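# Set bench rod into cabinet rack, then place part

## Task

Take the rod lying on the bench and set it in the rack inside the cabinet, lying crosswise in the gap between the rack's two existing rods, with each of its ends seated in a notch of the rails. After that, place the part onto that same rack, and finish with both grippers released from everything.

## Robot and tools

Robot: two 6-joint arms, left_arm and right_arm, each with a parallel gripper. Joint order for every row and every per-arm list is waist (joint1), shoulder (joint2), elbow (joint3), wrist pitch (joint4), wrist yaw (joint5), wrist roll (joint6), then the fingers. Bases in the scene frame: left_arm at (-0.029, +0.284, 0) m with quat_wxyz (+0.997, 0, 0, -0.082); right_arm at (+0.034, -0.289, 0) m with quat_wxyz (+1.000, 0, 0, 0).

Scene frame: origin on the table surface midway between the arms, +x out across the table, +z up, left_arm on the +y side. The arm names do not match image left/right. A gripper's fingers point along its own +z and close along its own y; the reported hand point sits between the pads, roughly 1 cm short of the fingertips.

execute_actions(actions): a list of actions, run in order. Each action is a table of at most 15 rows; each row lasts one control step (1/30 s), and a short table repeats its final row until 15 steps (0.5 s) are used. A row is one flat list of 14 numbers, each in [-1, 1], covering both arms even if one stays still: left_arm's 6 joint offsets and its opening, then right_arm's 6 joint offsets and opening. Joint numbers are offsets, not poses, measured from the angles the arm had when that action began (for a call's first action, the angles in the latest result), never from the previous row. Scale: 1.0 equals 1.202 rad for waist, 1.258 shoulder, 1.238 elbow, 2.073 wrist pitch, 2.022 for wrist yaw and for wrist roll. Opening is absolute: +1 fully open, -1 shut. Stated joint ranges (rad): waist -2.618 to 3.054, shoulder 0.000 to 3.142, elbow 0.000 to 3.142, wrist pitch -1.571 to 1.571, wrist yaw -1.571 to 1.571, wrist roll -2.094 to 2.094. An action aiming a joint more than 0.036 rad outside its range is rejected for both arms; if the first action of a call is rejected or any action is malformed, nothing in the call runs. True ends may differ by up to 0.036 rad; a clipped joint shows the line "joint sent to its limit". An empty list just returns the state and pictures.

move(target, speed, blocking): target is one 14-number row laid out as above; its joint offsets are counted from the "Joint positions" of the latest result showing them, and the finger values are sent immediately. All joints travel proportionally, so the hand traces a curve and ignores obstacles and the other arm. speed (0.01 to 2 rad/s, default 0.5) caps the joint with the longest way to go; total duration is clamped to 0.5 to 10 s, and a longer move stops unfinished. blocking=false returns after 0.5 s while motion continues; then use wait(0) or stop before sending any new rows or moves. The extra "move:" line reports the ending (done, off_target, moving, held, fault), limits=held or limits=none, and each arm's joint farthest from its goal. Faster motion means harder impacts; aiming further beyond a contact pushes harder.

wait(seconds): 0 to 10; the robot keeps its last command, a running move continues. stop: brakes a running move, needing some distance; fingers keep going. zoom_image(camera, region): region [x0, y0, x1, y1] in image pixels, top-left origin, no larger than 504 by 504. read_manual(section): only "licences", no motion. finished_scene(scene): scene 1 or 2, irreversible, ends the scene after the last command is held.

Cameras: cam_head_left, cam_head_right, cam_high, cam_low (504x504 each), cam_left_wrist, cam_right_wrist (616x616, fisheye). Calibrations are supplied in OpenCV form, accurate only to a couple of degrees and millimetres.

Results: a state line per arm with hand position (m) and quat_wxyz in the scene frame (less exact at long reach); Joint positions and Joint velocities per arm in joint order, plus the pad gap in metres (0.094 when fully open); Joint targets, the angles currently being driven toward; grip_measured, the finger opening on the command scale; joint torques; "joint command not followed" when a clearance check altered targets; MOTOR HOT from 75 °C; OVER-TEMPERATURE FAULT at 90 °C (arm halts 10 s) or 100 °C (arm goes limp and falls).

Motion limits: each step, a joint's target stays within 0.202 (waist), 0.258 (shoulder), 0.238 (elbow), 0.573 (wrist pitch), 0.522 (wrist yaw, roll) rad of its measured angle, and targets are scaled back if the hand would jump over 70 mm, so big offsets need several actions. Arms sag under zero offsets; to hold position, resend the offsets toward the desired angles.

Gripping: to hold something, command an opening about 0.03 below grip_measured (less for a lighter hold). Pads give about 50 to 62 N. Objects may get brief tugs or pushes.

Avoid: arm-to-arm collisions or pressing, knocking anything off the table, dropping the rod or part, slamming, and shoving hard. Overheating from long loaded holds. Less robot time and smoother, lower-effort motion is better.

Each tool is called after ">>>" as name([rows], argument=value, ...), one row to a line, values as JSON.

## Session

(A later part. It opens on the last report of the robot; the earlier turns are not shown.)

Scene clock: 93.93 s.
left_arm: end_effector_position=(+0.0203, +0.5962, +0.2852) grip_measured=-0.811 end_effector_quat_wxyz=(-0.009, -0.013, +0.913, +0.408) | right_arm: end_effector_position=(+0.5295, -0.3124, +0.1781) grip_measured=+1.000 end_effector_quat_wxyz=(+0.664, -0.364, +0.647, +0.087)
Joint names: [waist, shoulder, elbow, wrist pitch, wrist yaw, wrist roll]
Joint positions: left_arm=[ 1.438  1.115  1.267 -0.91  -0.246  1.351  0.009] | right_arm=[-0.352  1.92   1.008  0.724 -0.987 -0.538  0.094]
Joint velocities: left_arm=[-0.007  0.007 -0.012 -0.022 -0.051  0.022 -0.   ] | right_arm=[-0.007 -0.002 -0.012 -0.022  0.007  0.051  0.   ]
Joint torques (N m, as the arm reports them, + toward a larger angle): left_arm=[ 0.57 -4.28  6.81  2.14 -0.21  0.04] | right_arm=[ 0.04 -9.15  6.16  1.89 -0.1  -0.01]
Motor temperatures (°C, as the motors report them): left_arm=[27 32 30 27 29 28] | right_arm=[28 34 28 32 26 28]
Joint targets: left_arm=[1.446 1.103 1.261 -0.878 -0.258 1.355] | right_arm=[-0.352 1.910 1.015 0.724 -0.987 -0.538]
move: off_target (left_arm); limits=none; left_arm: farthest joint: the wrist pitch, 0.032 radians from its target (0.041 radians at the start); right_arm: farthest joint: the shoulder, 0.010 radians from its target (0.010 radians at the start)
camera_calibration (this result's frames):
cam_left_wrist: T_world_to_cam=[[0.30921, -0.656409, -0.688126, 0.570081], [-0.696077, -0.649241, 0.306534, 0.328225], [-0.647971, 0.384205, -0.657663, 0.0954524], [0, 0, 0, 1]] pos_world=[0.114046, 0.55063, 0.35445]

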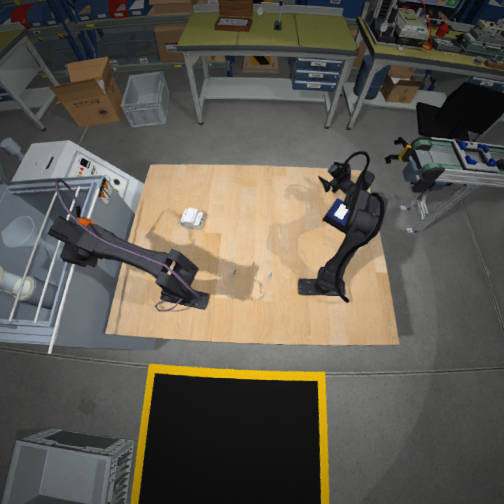

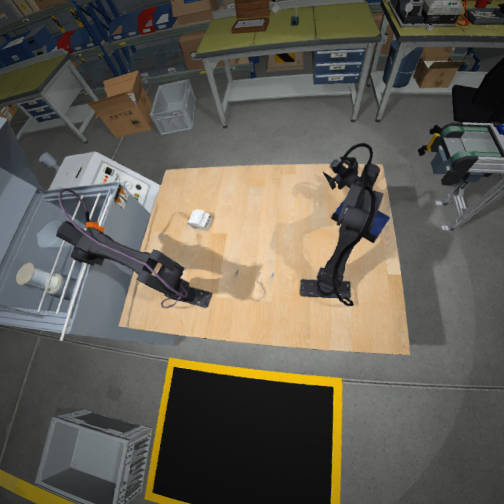

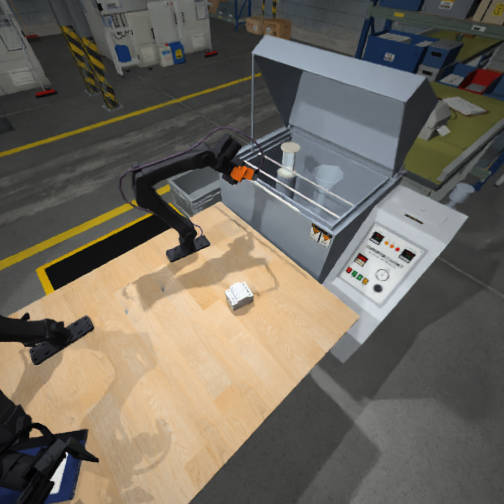

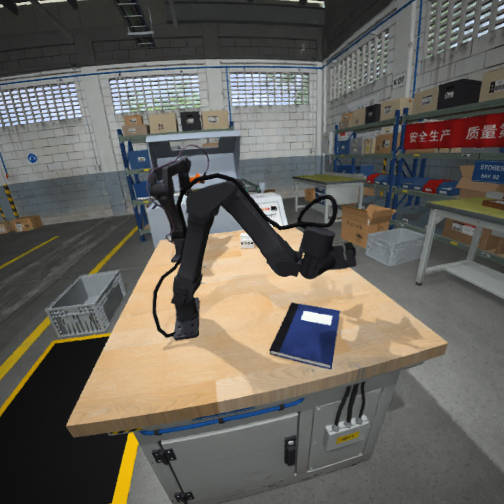

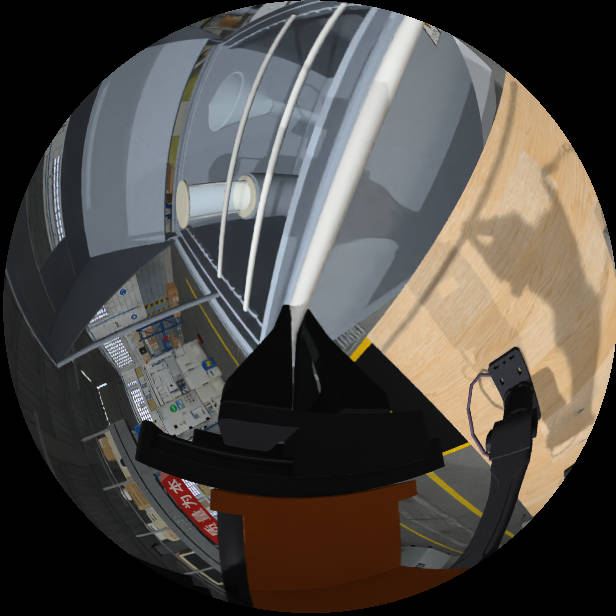

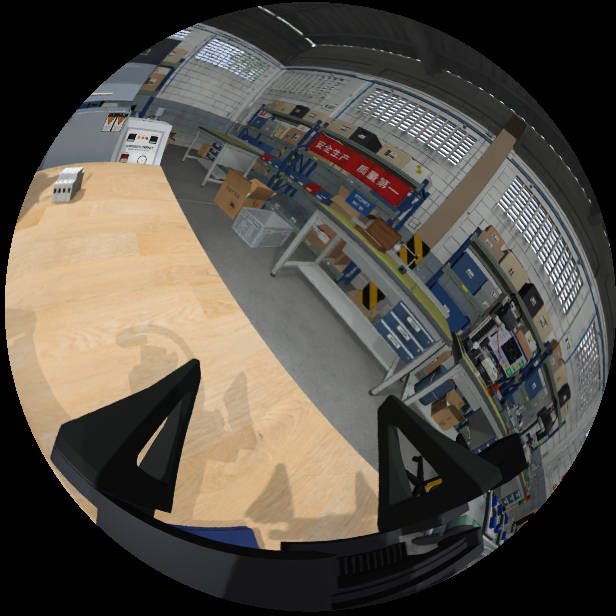

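>>> move(target=[0.018,0.906,0.98,-0.083,0.028,-0.017,-0.85,0,-0.008,0.006,0,0,0,1], speed=0.6)

>>> zoom_image(camera="cam_high", region=[215, 100, 385, 240])

>>> zoom_image(camera="cam_head_right", region=[0, 160, 140, 340])

Scene clock: 104.10 s.
left_arm: end_effector_position=(+0.0940, +0.8432, +0.2220) grip_measured=-0.811 end_effector_quat_wxyz=(-0.009, -0.014, +0.944, +0.330) | right_arm: end_effector_position=(+0.5295, -0.3124, +0.1781) grip_measured=+1.000 end_effector_quat_wxyz=(+0.664, -0.364, +0.647, +0.087)
Joint names: [waist, shoulder, elbow, wrist pitch, wrist yaw, wrist roll]
Joint positions: left_arm=[ 1.456  2.281  2.443 -1.086 -0.198  1.328  0.009] | right_arm=[-0.352  1.92   1.008  0.724 -0.987 -0.538  0.094]
Joint velocities: left_arm=[-0.012 -0.012 -0.007 -0.037  0.022 -0.007 -0.   ] | right_arm=[-0.012  0.007 -0.002 -0.051 -0.007  0.007  0.   ]
Joint torques (N m, as the arm reports them, + toward a larger angle): left_arm=[  0.33 -17.32  10.52   1.56  -0.02  -0.1 ] | right_arm=[ 0.01 -9.13  6.16  1.88 -0.1  -0.02]
Motor temperatures (°C, as the motors report them): left_arm=[27 31 31 29 29 28] | right_arm=[28 34 28 32 26 28]
Joint targets: left_arm=[1.460 2.254 2.481 -1.082 -0.189 1.317] | right_arm=[-0.352 1.910 1.015 0.724 -0.987 -0.538]
move: off_target (left_arm); limits=none; left_arm: farthest joint: the elbow, 0.037 radians from its target (1.213 radians at the start); right_arm: farthest joint: the shoulder, 0.010 radians from its target (0.010 radians at the start)
camera_calibration (this result's frames):
cam_left_wrist: T_world_to_cam=[[0.312061, -0.762405, -0.566883, 0.728101], [-0.695868, -0.589656, 0.409967, 0.486007], [-0.646827, 0.266541, -0.714543, 0.118566], [0, 0, 0, 1]] pos_world=[0.187676, 0.810082, 0.298222]

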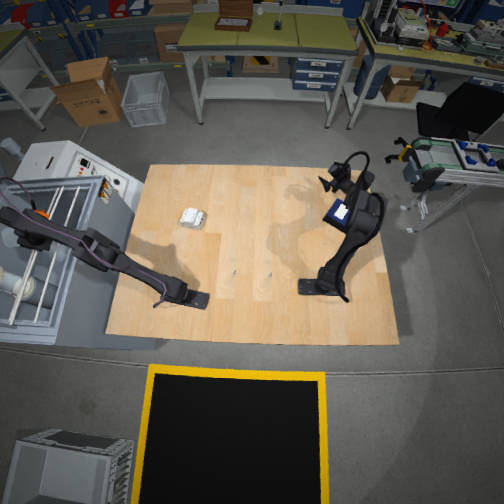

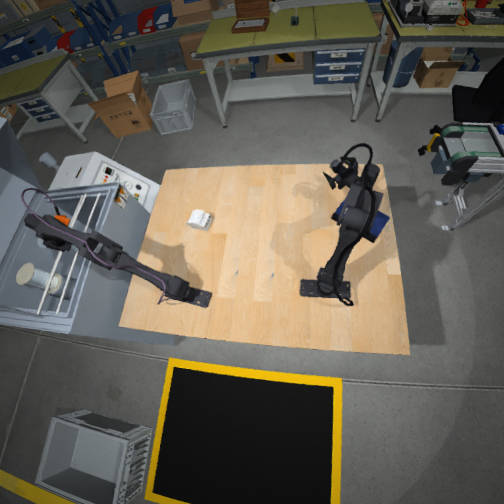

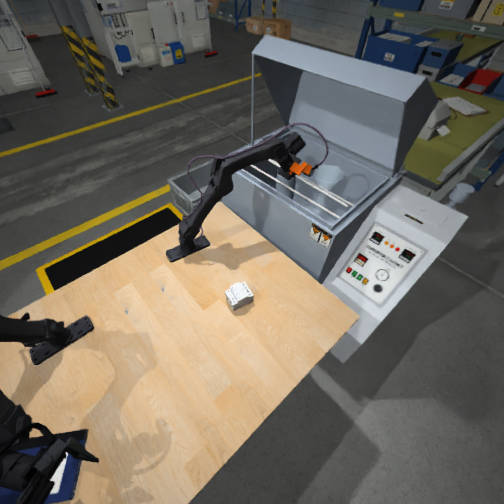

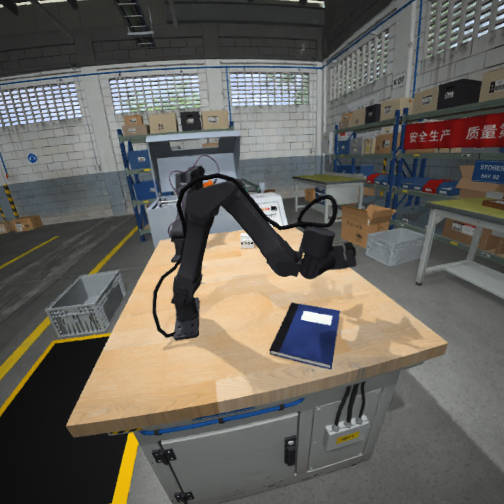

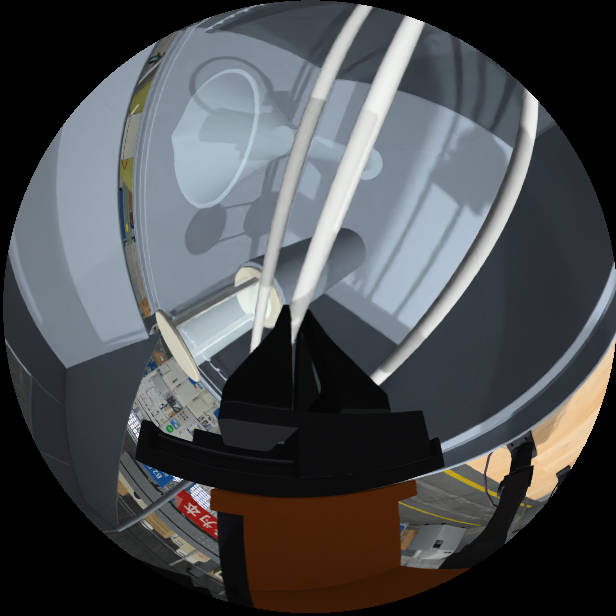

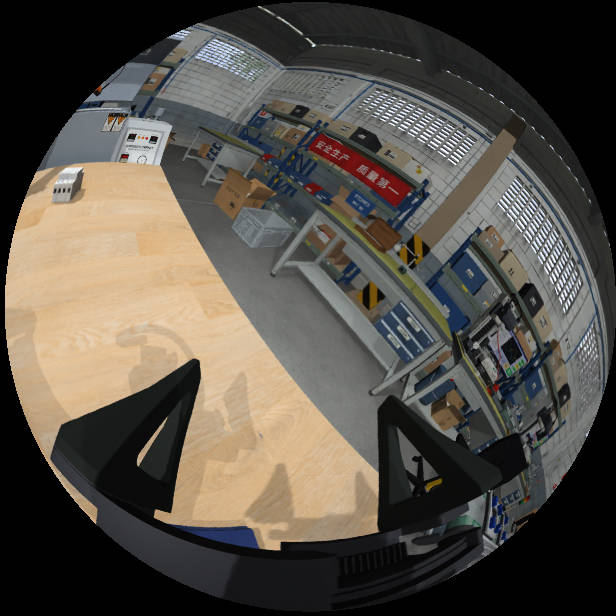

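Region (215, 100, 385, 240) of cam_high's 504x504 image, scaled by 2.965, with more detail than that image has; it fills the top 415 rows of this view, and the rest is white.

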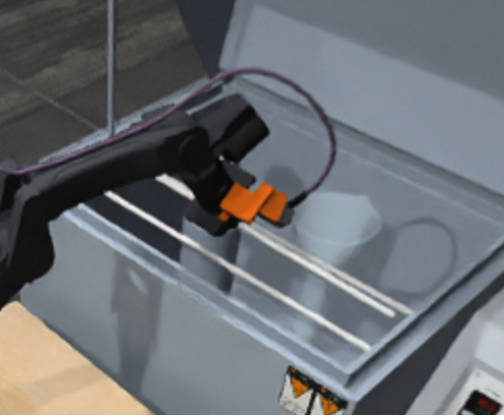

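Region (0, 160, 140, 340) of cam_head_right's 504x504 image, scaled by 2.800, with more detail than that image has.

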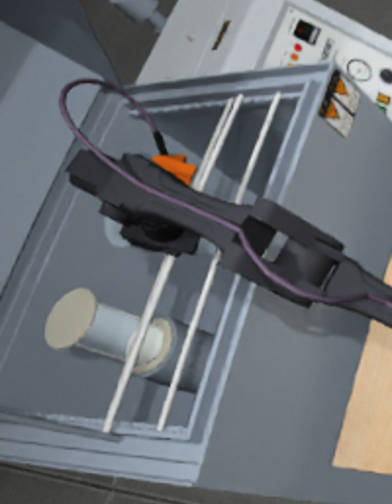

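>>> zoom_image(camera="cam_head_right", region=[60, 180, 120, 220])

>>> zoom_image(camera="cam_head_right", region=[20, 290, 80, 330])

>>> zoom_image(camera="cam_low", region=[140, 160, 280, 230])

Region (60, 180, 120, 220) of cam_head_right's 504x504 image, scaled by 8.400, with more detail than that image has.

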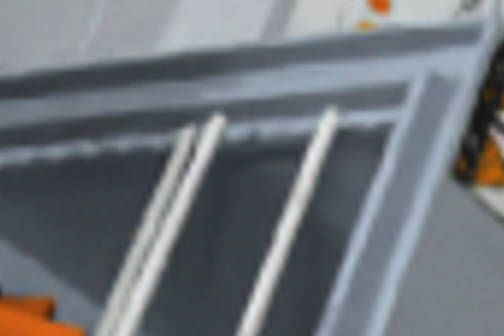

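Region (20, 290, 80, 330) of cam_head_right's 504x504 image, scaled by 8.400, with more detail than that image has.

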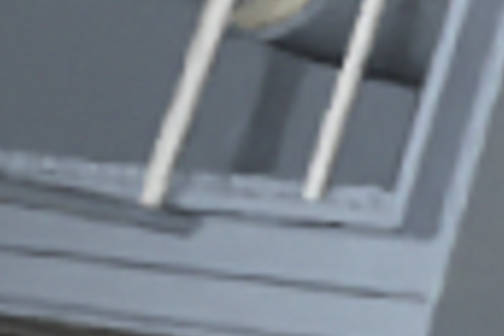

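Region (140, 160, 280, 230) of cam_low's 504x504 image, scaled by 3.600, with more detail than that image has.

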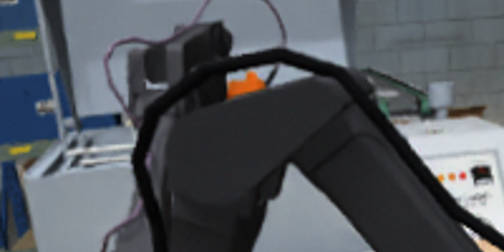

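>>> move(target=[-0.027,-0.021,0.02,0.002,-0.012,-0.014,-0.85,0.2,-1,-0.4,-0.2,0.48,0.26,1], speed=1.5)

>>> move(target=[0,-0.021,0.015,0.002,0,0,-0.85,0,-0.5,-0.38,-0.14,0,0,1], speed=1.2)

>>> zoom_image(camera="cam_low", region=[140, 170, 270, 230])

>>> zoom_image(camera="cam_head_right", region=[60, 180, 120, 220])

>>> zoom_image(camera="cam_head_right", region=[20, 290, 80, 330])

Scene clock: 122.63 s.
left_arm: end_effector_position=(+0.1046, +0.8413, +0.2162) grip_measured=-0.811 end_effector_quat_wxyz=(-0.010, -0.013, +0.945, +0.326) | right_arm: end_effector_position=(+0.3435, -0.3213, +0.3451) grip_measured=+1.000 end_effector_quat_wxyz=(+0.760, +0.023, +0.647, -0.045)
Joint names: [waist, shoulder, elbow, wrist pitch, wrist yaw, wrist roll]
Joint positions: left_arm=[ 1.433  2.291  2.443 -1.088 -0.211  1.312  0.009] | right_arm=[-0.12   0.68   0.522  0.32  -0.027 -0.02   0.094]
Joint velocities: left_arm=[-0.012 -0.007  0.007 -0.022 -0.007  0.037 -0.002] | right_arm=[-0.017 -0.017 -0.002  0.022  0.007  0.022  0.   ]
Joint torques (N m, as the arm reports them, + toward a larger angle): left_arm=[ -0.6  -18.51   9.36   1.56  -0.2   -0.11] | right_arm=[ 0.84 -1.7   6.12  1.99  0.06  0.05]
Motor temperatures (°C, as the motors report them): left_arm=[27 37 32 30 29 28] | right_arm=[28 34 29 32 26 28]
Joint targets: left_arm=[1.423 2.254 2.468 -1.082 -0.222 1.300] | right_arm=[-0.112 0.662 0.513 0.309 -0.017 -0.012]
move: off_target (left_arm); limits=none; left_arm: farthest joint: the shoulder, 0.037 radians from its target (0.026 radians at the start); right_arm: farthest joint: the shoulder, 0.018 radians from its target (1.258 radians at the start)
camera_calibration (this result's frames):
cam_left_wrist: T_world_to_cam=[[0.308698, -0.767864, -0.56133, 0.723872], [-0.695557, -0.584774, 0.41742, 0.488872], [-0.648773, 0.261581, -0.714611, 0.126112], [0, 0, 0, 1]] pos_world=[0.198399, 0.808727, 0.292387]
cam_right_wrist: T_world_to_cam=[[-0.179179, -0.940913, 0.287363, -0.345078], [-0.376259, -0.204346, -0.903699, 0.419905], [0.909023, -0.270047, -0.317413, -0.197375], [0, 0, 0, 1]] pos_world=[0.275581, -0.292183, 0.415981]

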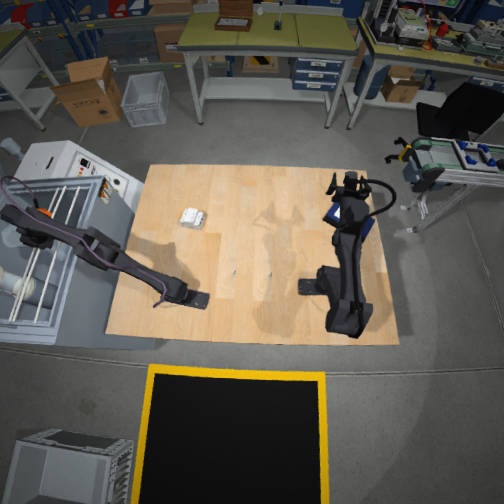

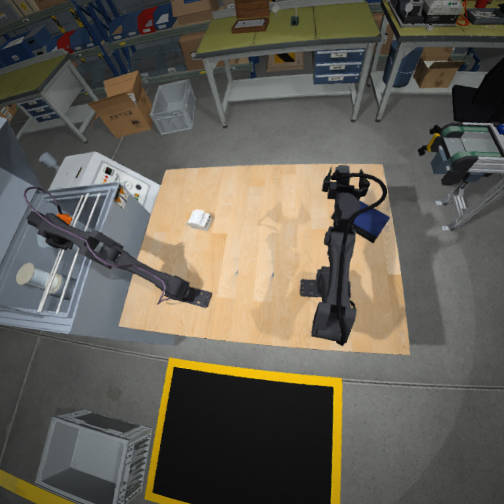

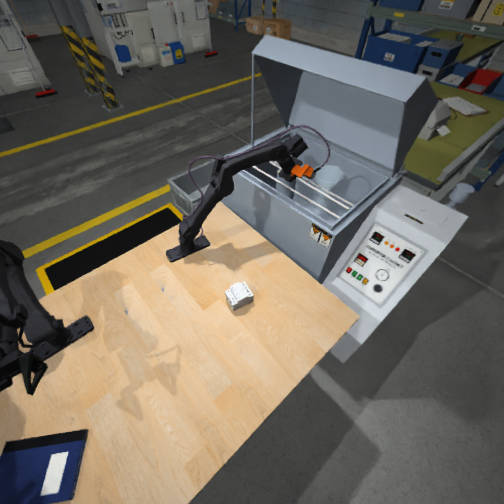

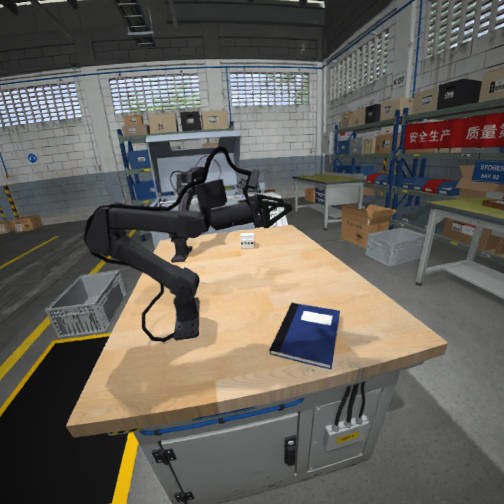

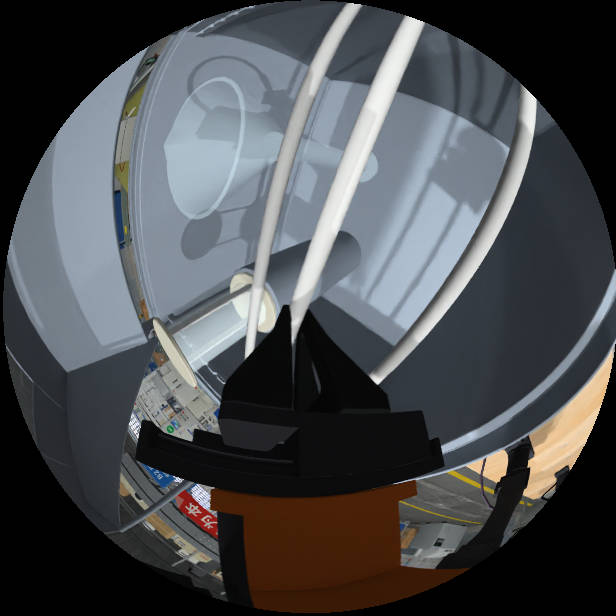

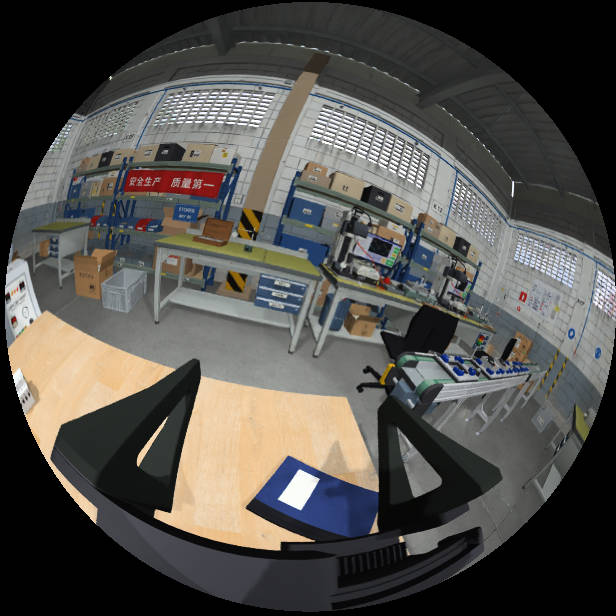

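Scene clock: 123.73 s.
left_arm: end_effector_position=(+0.1048, +0.8420, +0.2115) grip_measured=-0.811 end_effector_quat_wxyz=(-0.012, -0.012, +0.947, +0.322) | right_arm: end_effector_position=(+0.2839, -0.3141, +0.1983) grip_measured=+1.000 end_effector_quat_wxyz=(+0.713, +0.026, +0.700, -0.041)
Joint names: [waist, shoulder, elbow, wrist pitch, wrist yaw, wrist roll]
Joint positions: left_arm=[ 1.433  2.3    2.443 -1.088 -0.211  1.313  0.009] | right_arm=[-0.12   0.076  0.055  0.041 -0.027 -0.02   0.094]
Joint velocities: left_arm=[-0.017 -0.002 -0.012  0.037  0.022 -0.037 -0.   ] | right_arm=[-0.002  0.007 -0.022 -0.007 -0.037 -0.022  0.   ]
Joint torques (N m, as the arm reports them, + toward a larger angle): left_arm=[  0.05 -18.36   8.81   1.54  -0.1   -0.01] | right_arm=[ 0.04 -0.22  6.48  2.09  0.   -0.04]
Motor temperatures (°C, as the motors report them): left_arm=[27 38 32 30 29 28] | right_arm=[28 34 29 32 26 28]
Joint targets: left_arm=[1.433 2.265 2.461 -1.083 -0.211 1.312] | right_arm=[-0.120 0.051 0.051 0.030 -0.027 -0.020]
move: off_target (left_arm, right_arm); limits=none; left_arm: farthest joint: the shoulder, 0.035 radians from its target (0.027 radians at the start); right_arm: farthest joint: the shoulder, 0.025 radians from its target (0.629 radians at the start)
camera_calibration (this result's frames):
cam_left_wrist: T_world_to_cam=[[0.306516, -0.772741, -0.555805, 0.724869], [-0.694615, -0.58082, 0.424451, 0.486468], [-0.650814, 0.255969, -0.714788, 0.127693], [0, 0, 0, 1]] pos_world=[0.198828, 0.81, 0.287678]
cam_right_wrist: T_world_to_cam=[[-0.138665, -0.945833, 0.293551, -0.321095], [-0.499408, -0.189182, -0.84546, 0.294455], [0.855198, -0.263837, -0.446124, -0.145075], [0, 0, 0, 1]] pos_world=[0.226597, -0.286272, 0.278486]

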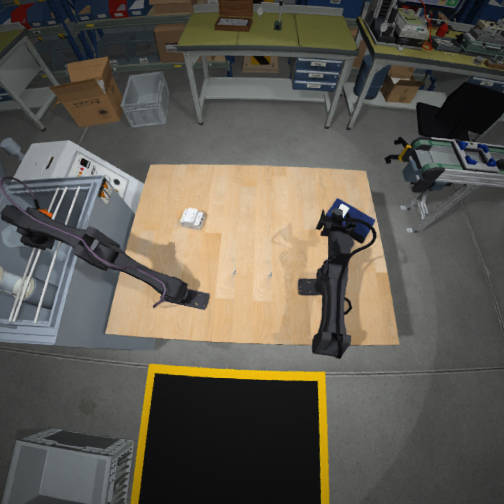

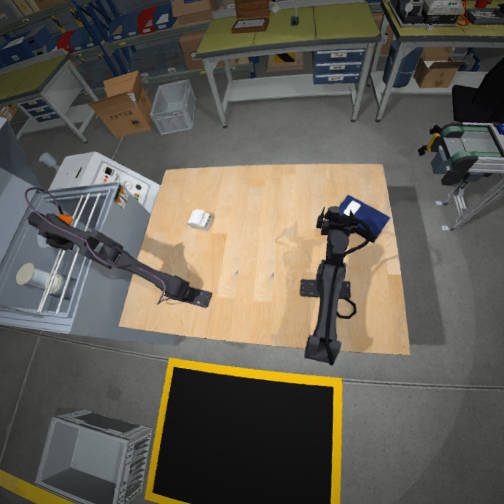

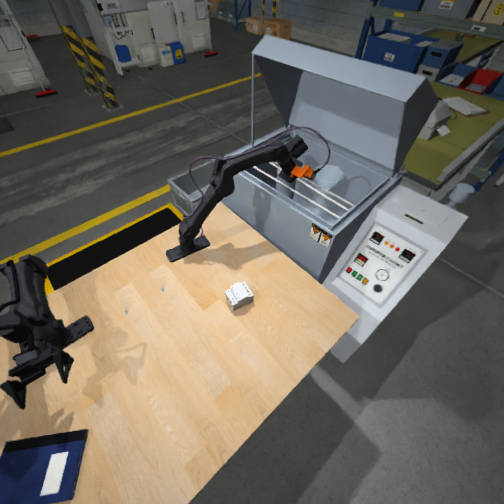

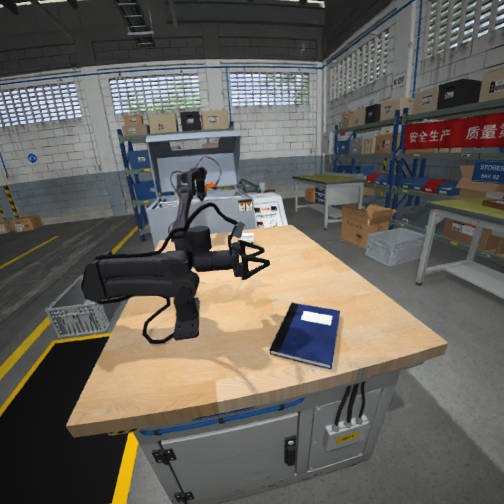

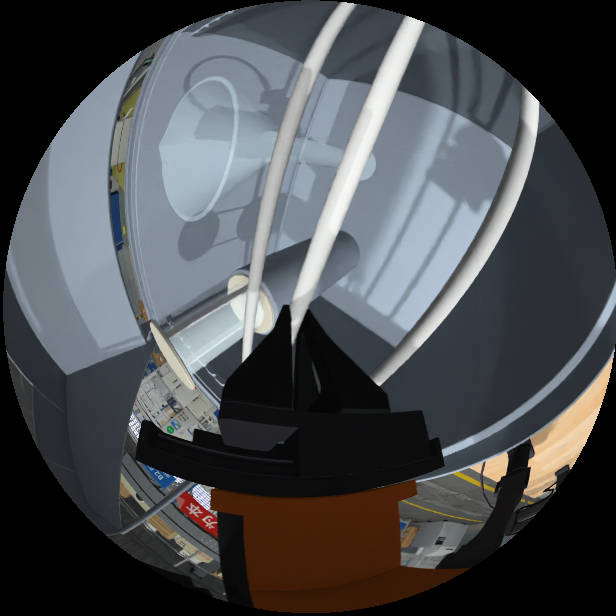

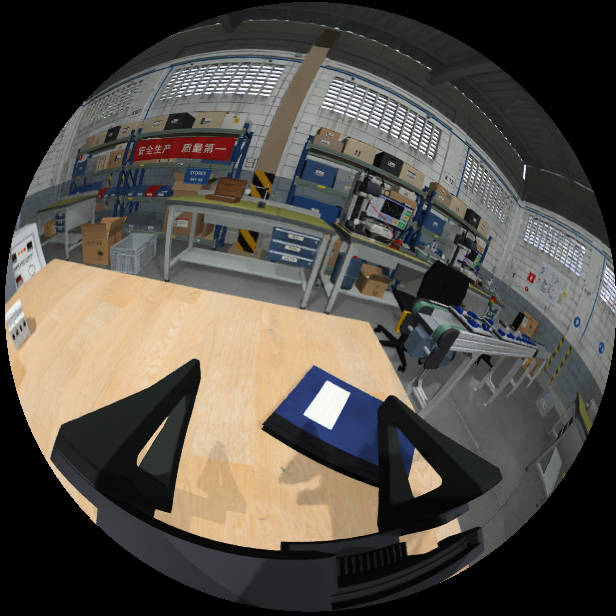

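Region (140, 170, 270, 230) of cam_low's 504x504 image, scaled by 3.877, with more detail than that image has; it fills the top 233 rows of this view, and the rest is white.

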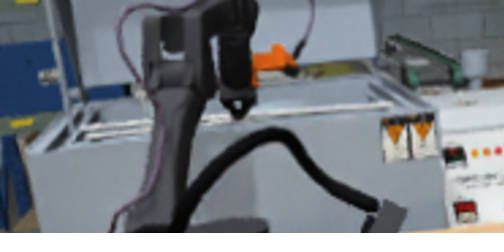

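Region (60, 180, 120, 220) of cam_head_right's 504x504 image, scaled by 8.400, with more detail than that image has.

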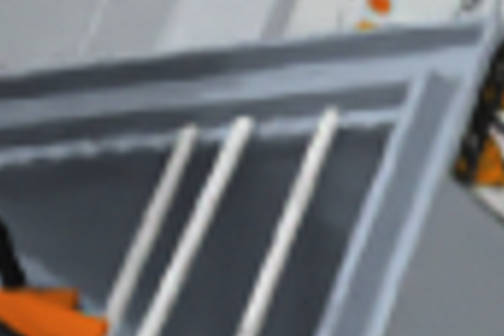

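Region (20, 290, 80, 330) of cam_head_right's 504x504 image, scaled by 8.400, with more detail than that image has.

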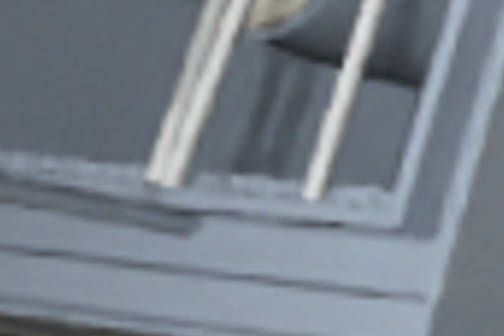

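>>> execute_actions([
  [[0,-0.025,0.005,0.002,0.005,-0.008,-0.85,0,0,0,0,0,0,1],[0,-0.025,0,0.002,0.008,-0.012,-0.85,0,0,0,0,0,0,1],[0,-0.025,0,0.002,0.011,-0.016,-0.85,0,0,0,0,0,0,1],[0,-0.025,0,0.002,0.013,-0.02,-0.85,0,0,0,0,0,0,1],[0,-0.025,-0.005,0.002,0.015,-0.023,-0.85,0,0,0,0,0,0,1],[0,-0.025,-0.009,0.002,0.015,-0.023,-0.85,0,0,0,0,0,0,1],[0,-0.025,-0.013,0.002,0.015,-0.023,-0.85,0,0,0,0,0,0,1],[0,-0.025,-0.017,0.002,0.015,-0.023,-0.85,0,0,0,0,0,0,1],[0,-0.025,-0.021,0.002,0.015,-0.023,-0.85,0,0,0,0,0,0,1]],
])

>>> wait(seconds=0.5)

>>> zoom_image(camera="cam_low", region=[150, 185, 260, 215])

>>> zoom_image(camera="cam_head_right", region=[60, 180, 120, 220])

>>> zoom_image(camera="cam_head_right", region=[20, 290, 80, 330])

Scene clock: 133.17 s.
left_arm: end_effector_position=(+0.1070, +0.8386, +0.2034) grip_measured=-0.811 end_effector_quat_wxyz=(-0.002, -0.022, +0.951, +0.310) | right_arm: end_effector_position=(+0.2839, -0.3141, +0.1981) grip_measured=+1.000 end_effector_quat_wxyz=(+0.713, +0.026, +0.700, -0.041)
Joint names: [waist, shoulder, elbow, wrist pitch, wrist yaw, wrist roll]
Joint positions: left_arm=[ 1.433  2.298  2.42  -1.09  -0.193  1.283  0.009] | right_arm=[-0.12   0.076  0.055  0.04  -0.027 -0.02   0.094]
Joint velocities: left_arm=[-0.002  0.002 -0.012 -0.051 -0.007 -0.066 -0.   ] | right_arm=[ 0.002 -0.002  0.007 -0.022 -0.037 -0.022  0.   ]
Joint torques (N m, as the arm reports them, + toward a larger angle): left_arm=[  0.07 -17.78   6.96   1.52  -0.02  -0.1 ] | right_arm=[ 0.04  1.31  6.74  2.21 -0.01 -0.03]
Motor temperatures (°C, as the motors report them): left_arm=[27 40 32 30 29 28] | right_arm=[28 32 29 33 26 28]
Joint targets: left_arm=[1.433 2.268 2.417 -1.084 -0.180 1.266] | right_arm=[-0.120 0.076 0.055 0.041 -0.027 -0.020]
camera_calibration (this result's frames):
cam_left_wrist: T_world_to_cam=[[0.330682, -0.781877, -0.528505, 0.716569], [-0.697461, -0.579729, 0.421263, 0.489478], [-0.635766, 0.229307, -0.737034, 0.149509], [0, 0, 0, 1]] pos_world=[0.199488, 0.80975, 0.282704]
cam_right_wrist: T_world_to_cam=[[-0.138442, -0.94586, 0.293568, -0.321114], [-0.500048, -0.189104, -0.845098, 0.294431], [0.85486, -0.263796, -0.446795, -0.144921], [0, 0, 0, 1]] pos_world=[0.226661, -0.28628, 0.278342]

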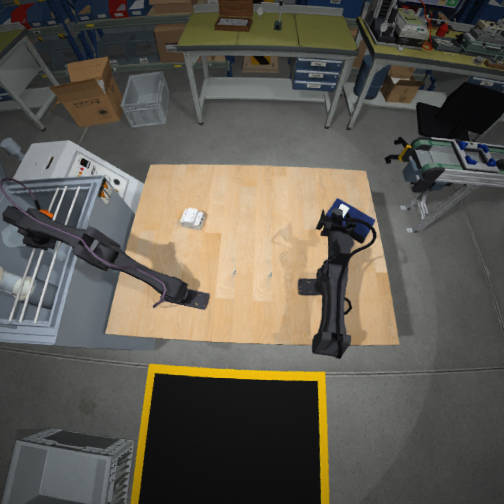

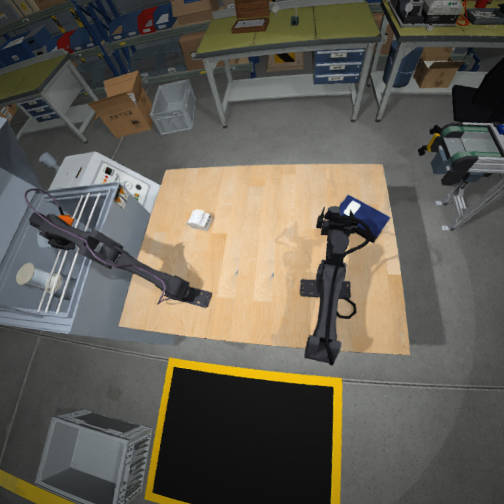

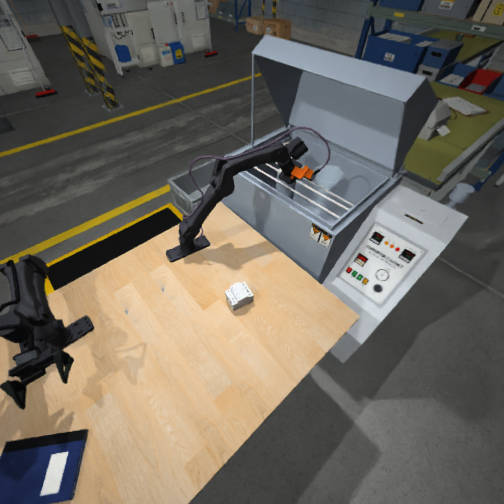

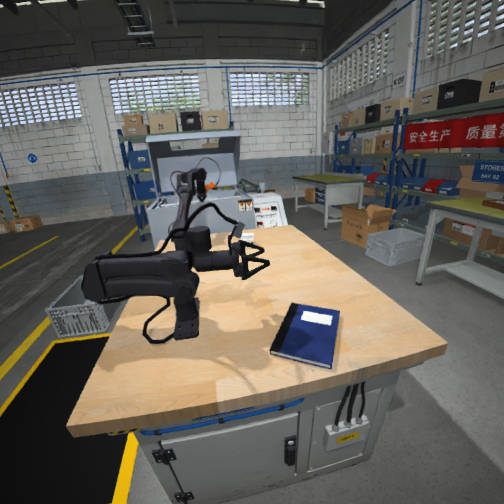

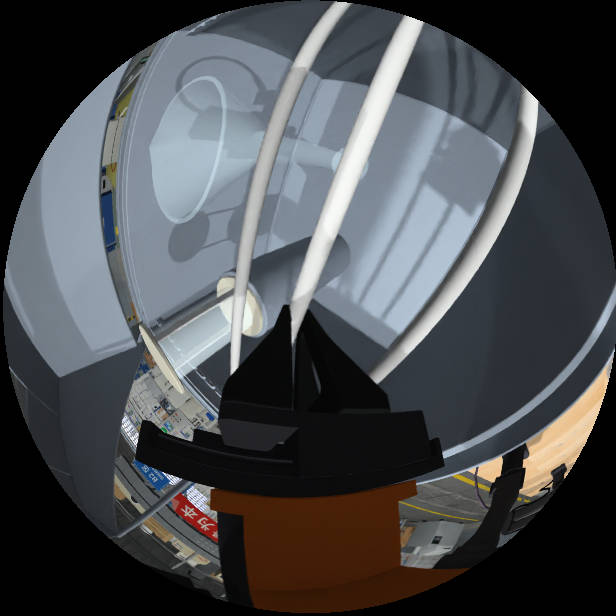

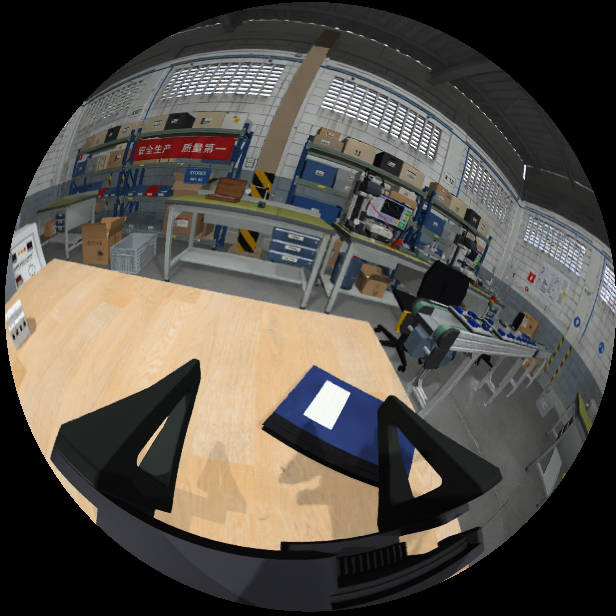

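Scene clock: 133.67 s.
left_arm: end_effector_position=(+0.1076, +0.8385, +0.2033) grip_measured=-0.811 end_effector_quat_wxyz=(+0.000, -0.024, +0.951, +0.309) | right_arm: end_effector_position=(+0.2839, -0.3141, +0.1981) grip_measured=+1.000 end_effector_quat_wxyz=(+0.713, +0.026, +0.700, -0.041)
Joint names: [waist, shoulder, elbow, wrist pitch, wrist yaw, wrist roll]
Joint positions: left_arm=[ 1.433  2.298  2.42  -1.09  -0.189  1.278  0.009] | right_arm=[-0.12   0.076  0.055  0.04  -0.027 -0.02   0.094]
Joint velocities: left_arm=[-0.017  0.007 -0.017 -0.007  0.051 -0.051  0.   ] | right_arm=[ 0.007  0.002 -0.007 -0.051  0.007  0.051  0.   ]
Joint torques (N m, as the arm reports them, + toward a larger angle): left_arm=[  0.01 -17.76   6.97   1.52  -0.02  -0.1 ] | right_arm=[ 0.03  1.33  6.77  2.2  -0.02 -0.03]
Motor temperatures (°C, as the motors report them): left_arm=[27 40 32 30 29 28] | right_arm=[28 32 29 33 26 28]
Joint targets: left_arm=[1.433 2.268 2.417 -1.084 -0.180 1.266] | right_arm=[-0.120 0.076 0.055 0.041 -0.027 -0.020]
wait: 0.50 s; at rest by 0.30 s
camera_calibration (this result's frames):
cam_left_wrist: T_world_to_cam=[[0.335243, -0.781714, -0.525866, 0.71503], [-0.698872, -0.580658, 0.417629, 0.491579], [-0.631815, 0.227506, -0.74098, 0.151766], [0, 0, 0, 1]] pos_world=[0.19973, 0.80986, 0.283168]
cam_right_wrist: T_world_to_cam=[[-0.138442, -0.94586, 0.293568, -0.321114], [-0.500048, -0.189104, -0.845098, 0.294431], [0.85486, -0.263796, -0.446795, -0.144921], [0, 0, 0, 1]] pos_world=[0.226661, -0.28628, 0.278342]

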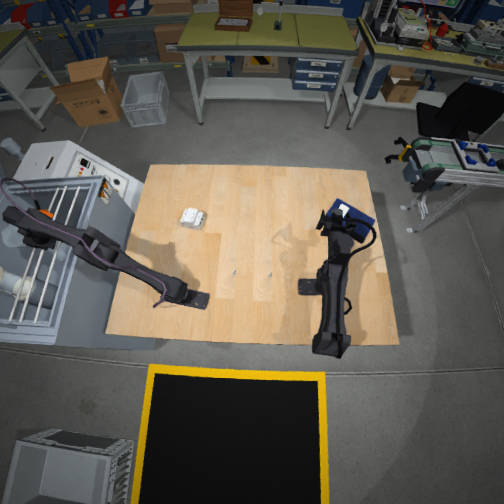

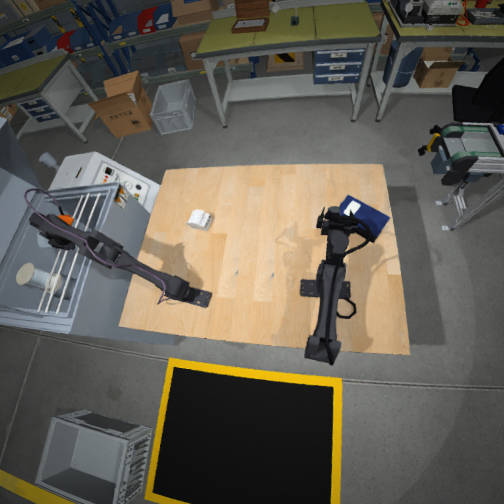

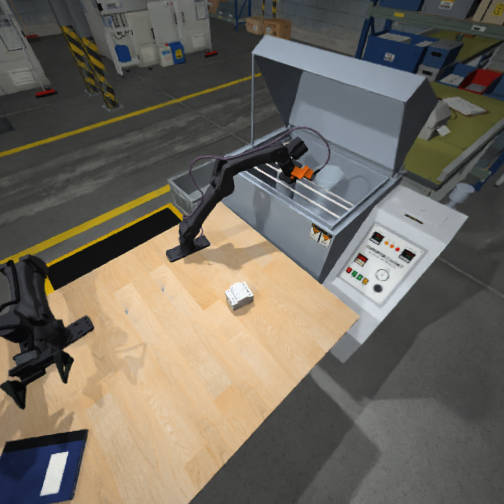

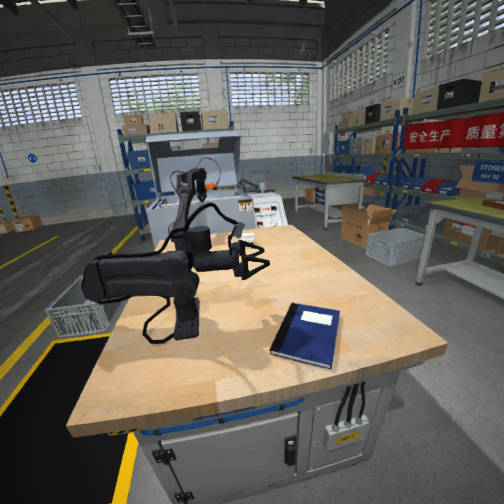

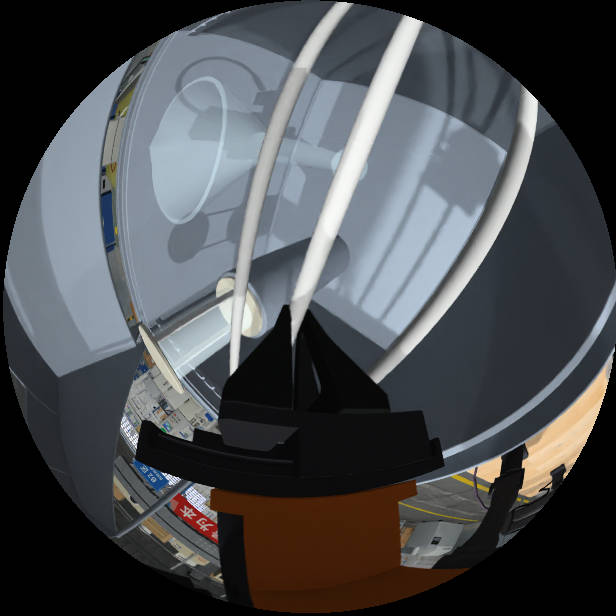

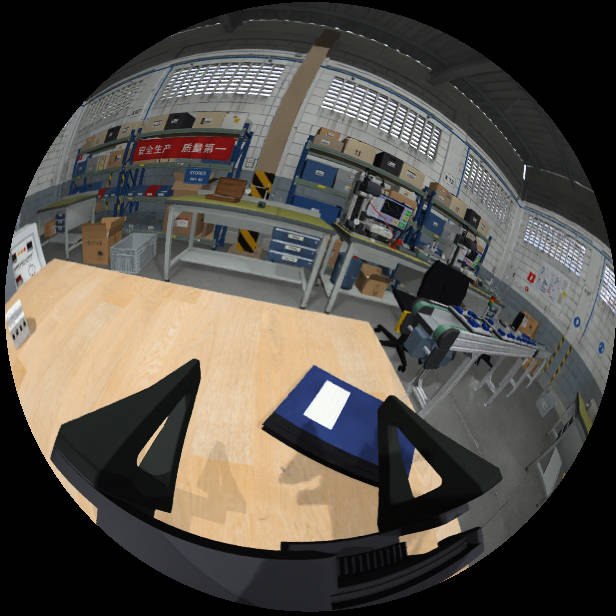

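Region (150, 185, 260, 215) of cam_low's 504x504 image, scaled by 4.582, with more detail than that image has; it fills the top 137 rows of this view, and the rest is white.

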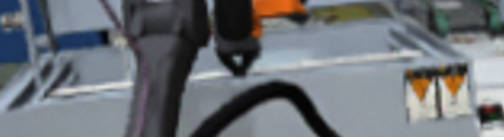

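Region (60, 180, 120, 220) of cam_head_right's 504x504 image, scaled by 8.400, with more detail than that image has.

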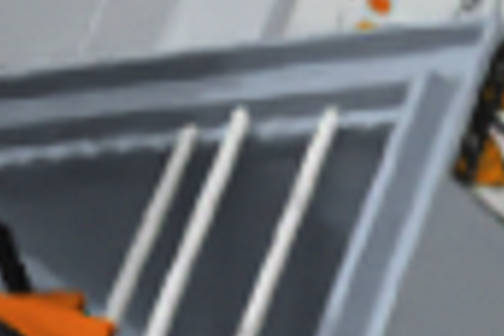

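Region (20, 290, 80, 330) of cam_head_right's 504x504 image, scaled by 8.400, with more detail than that image has.

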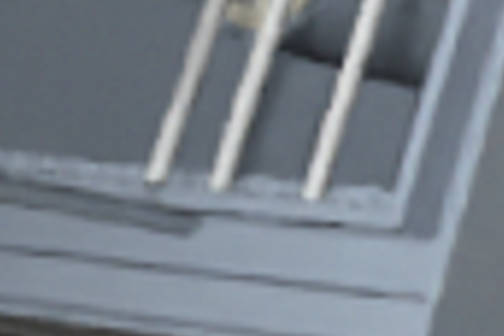

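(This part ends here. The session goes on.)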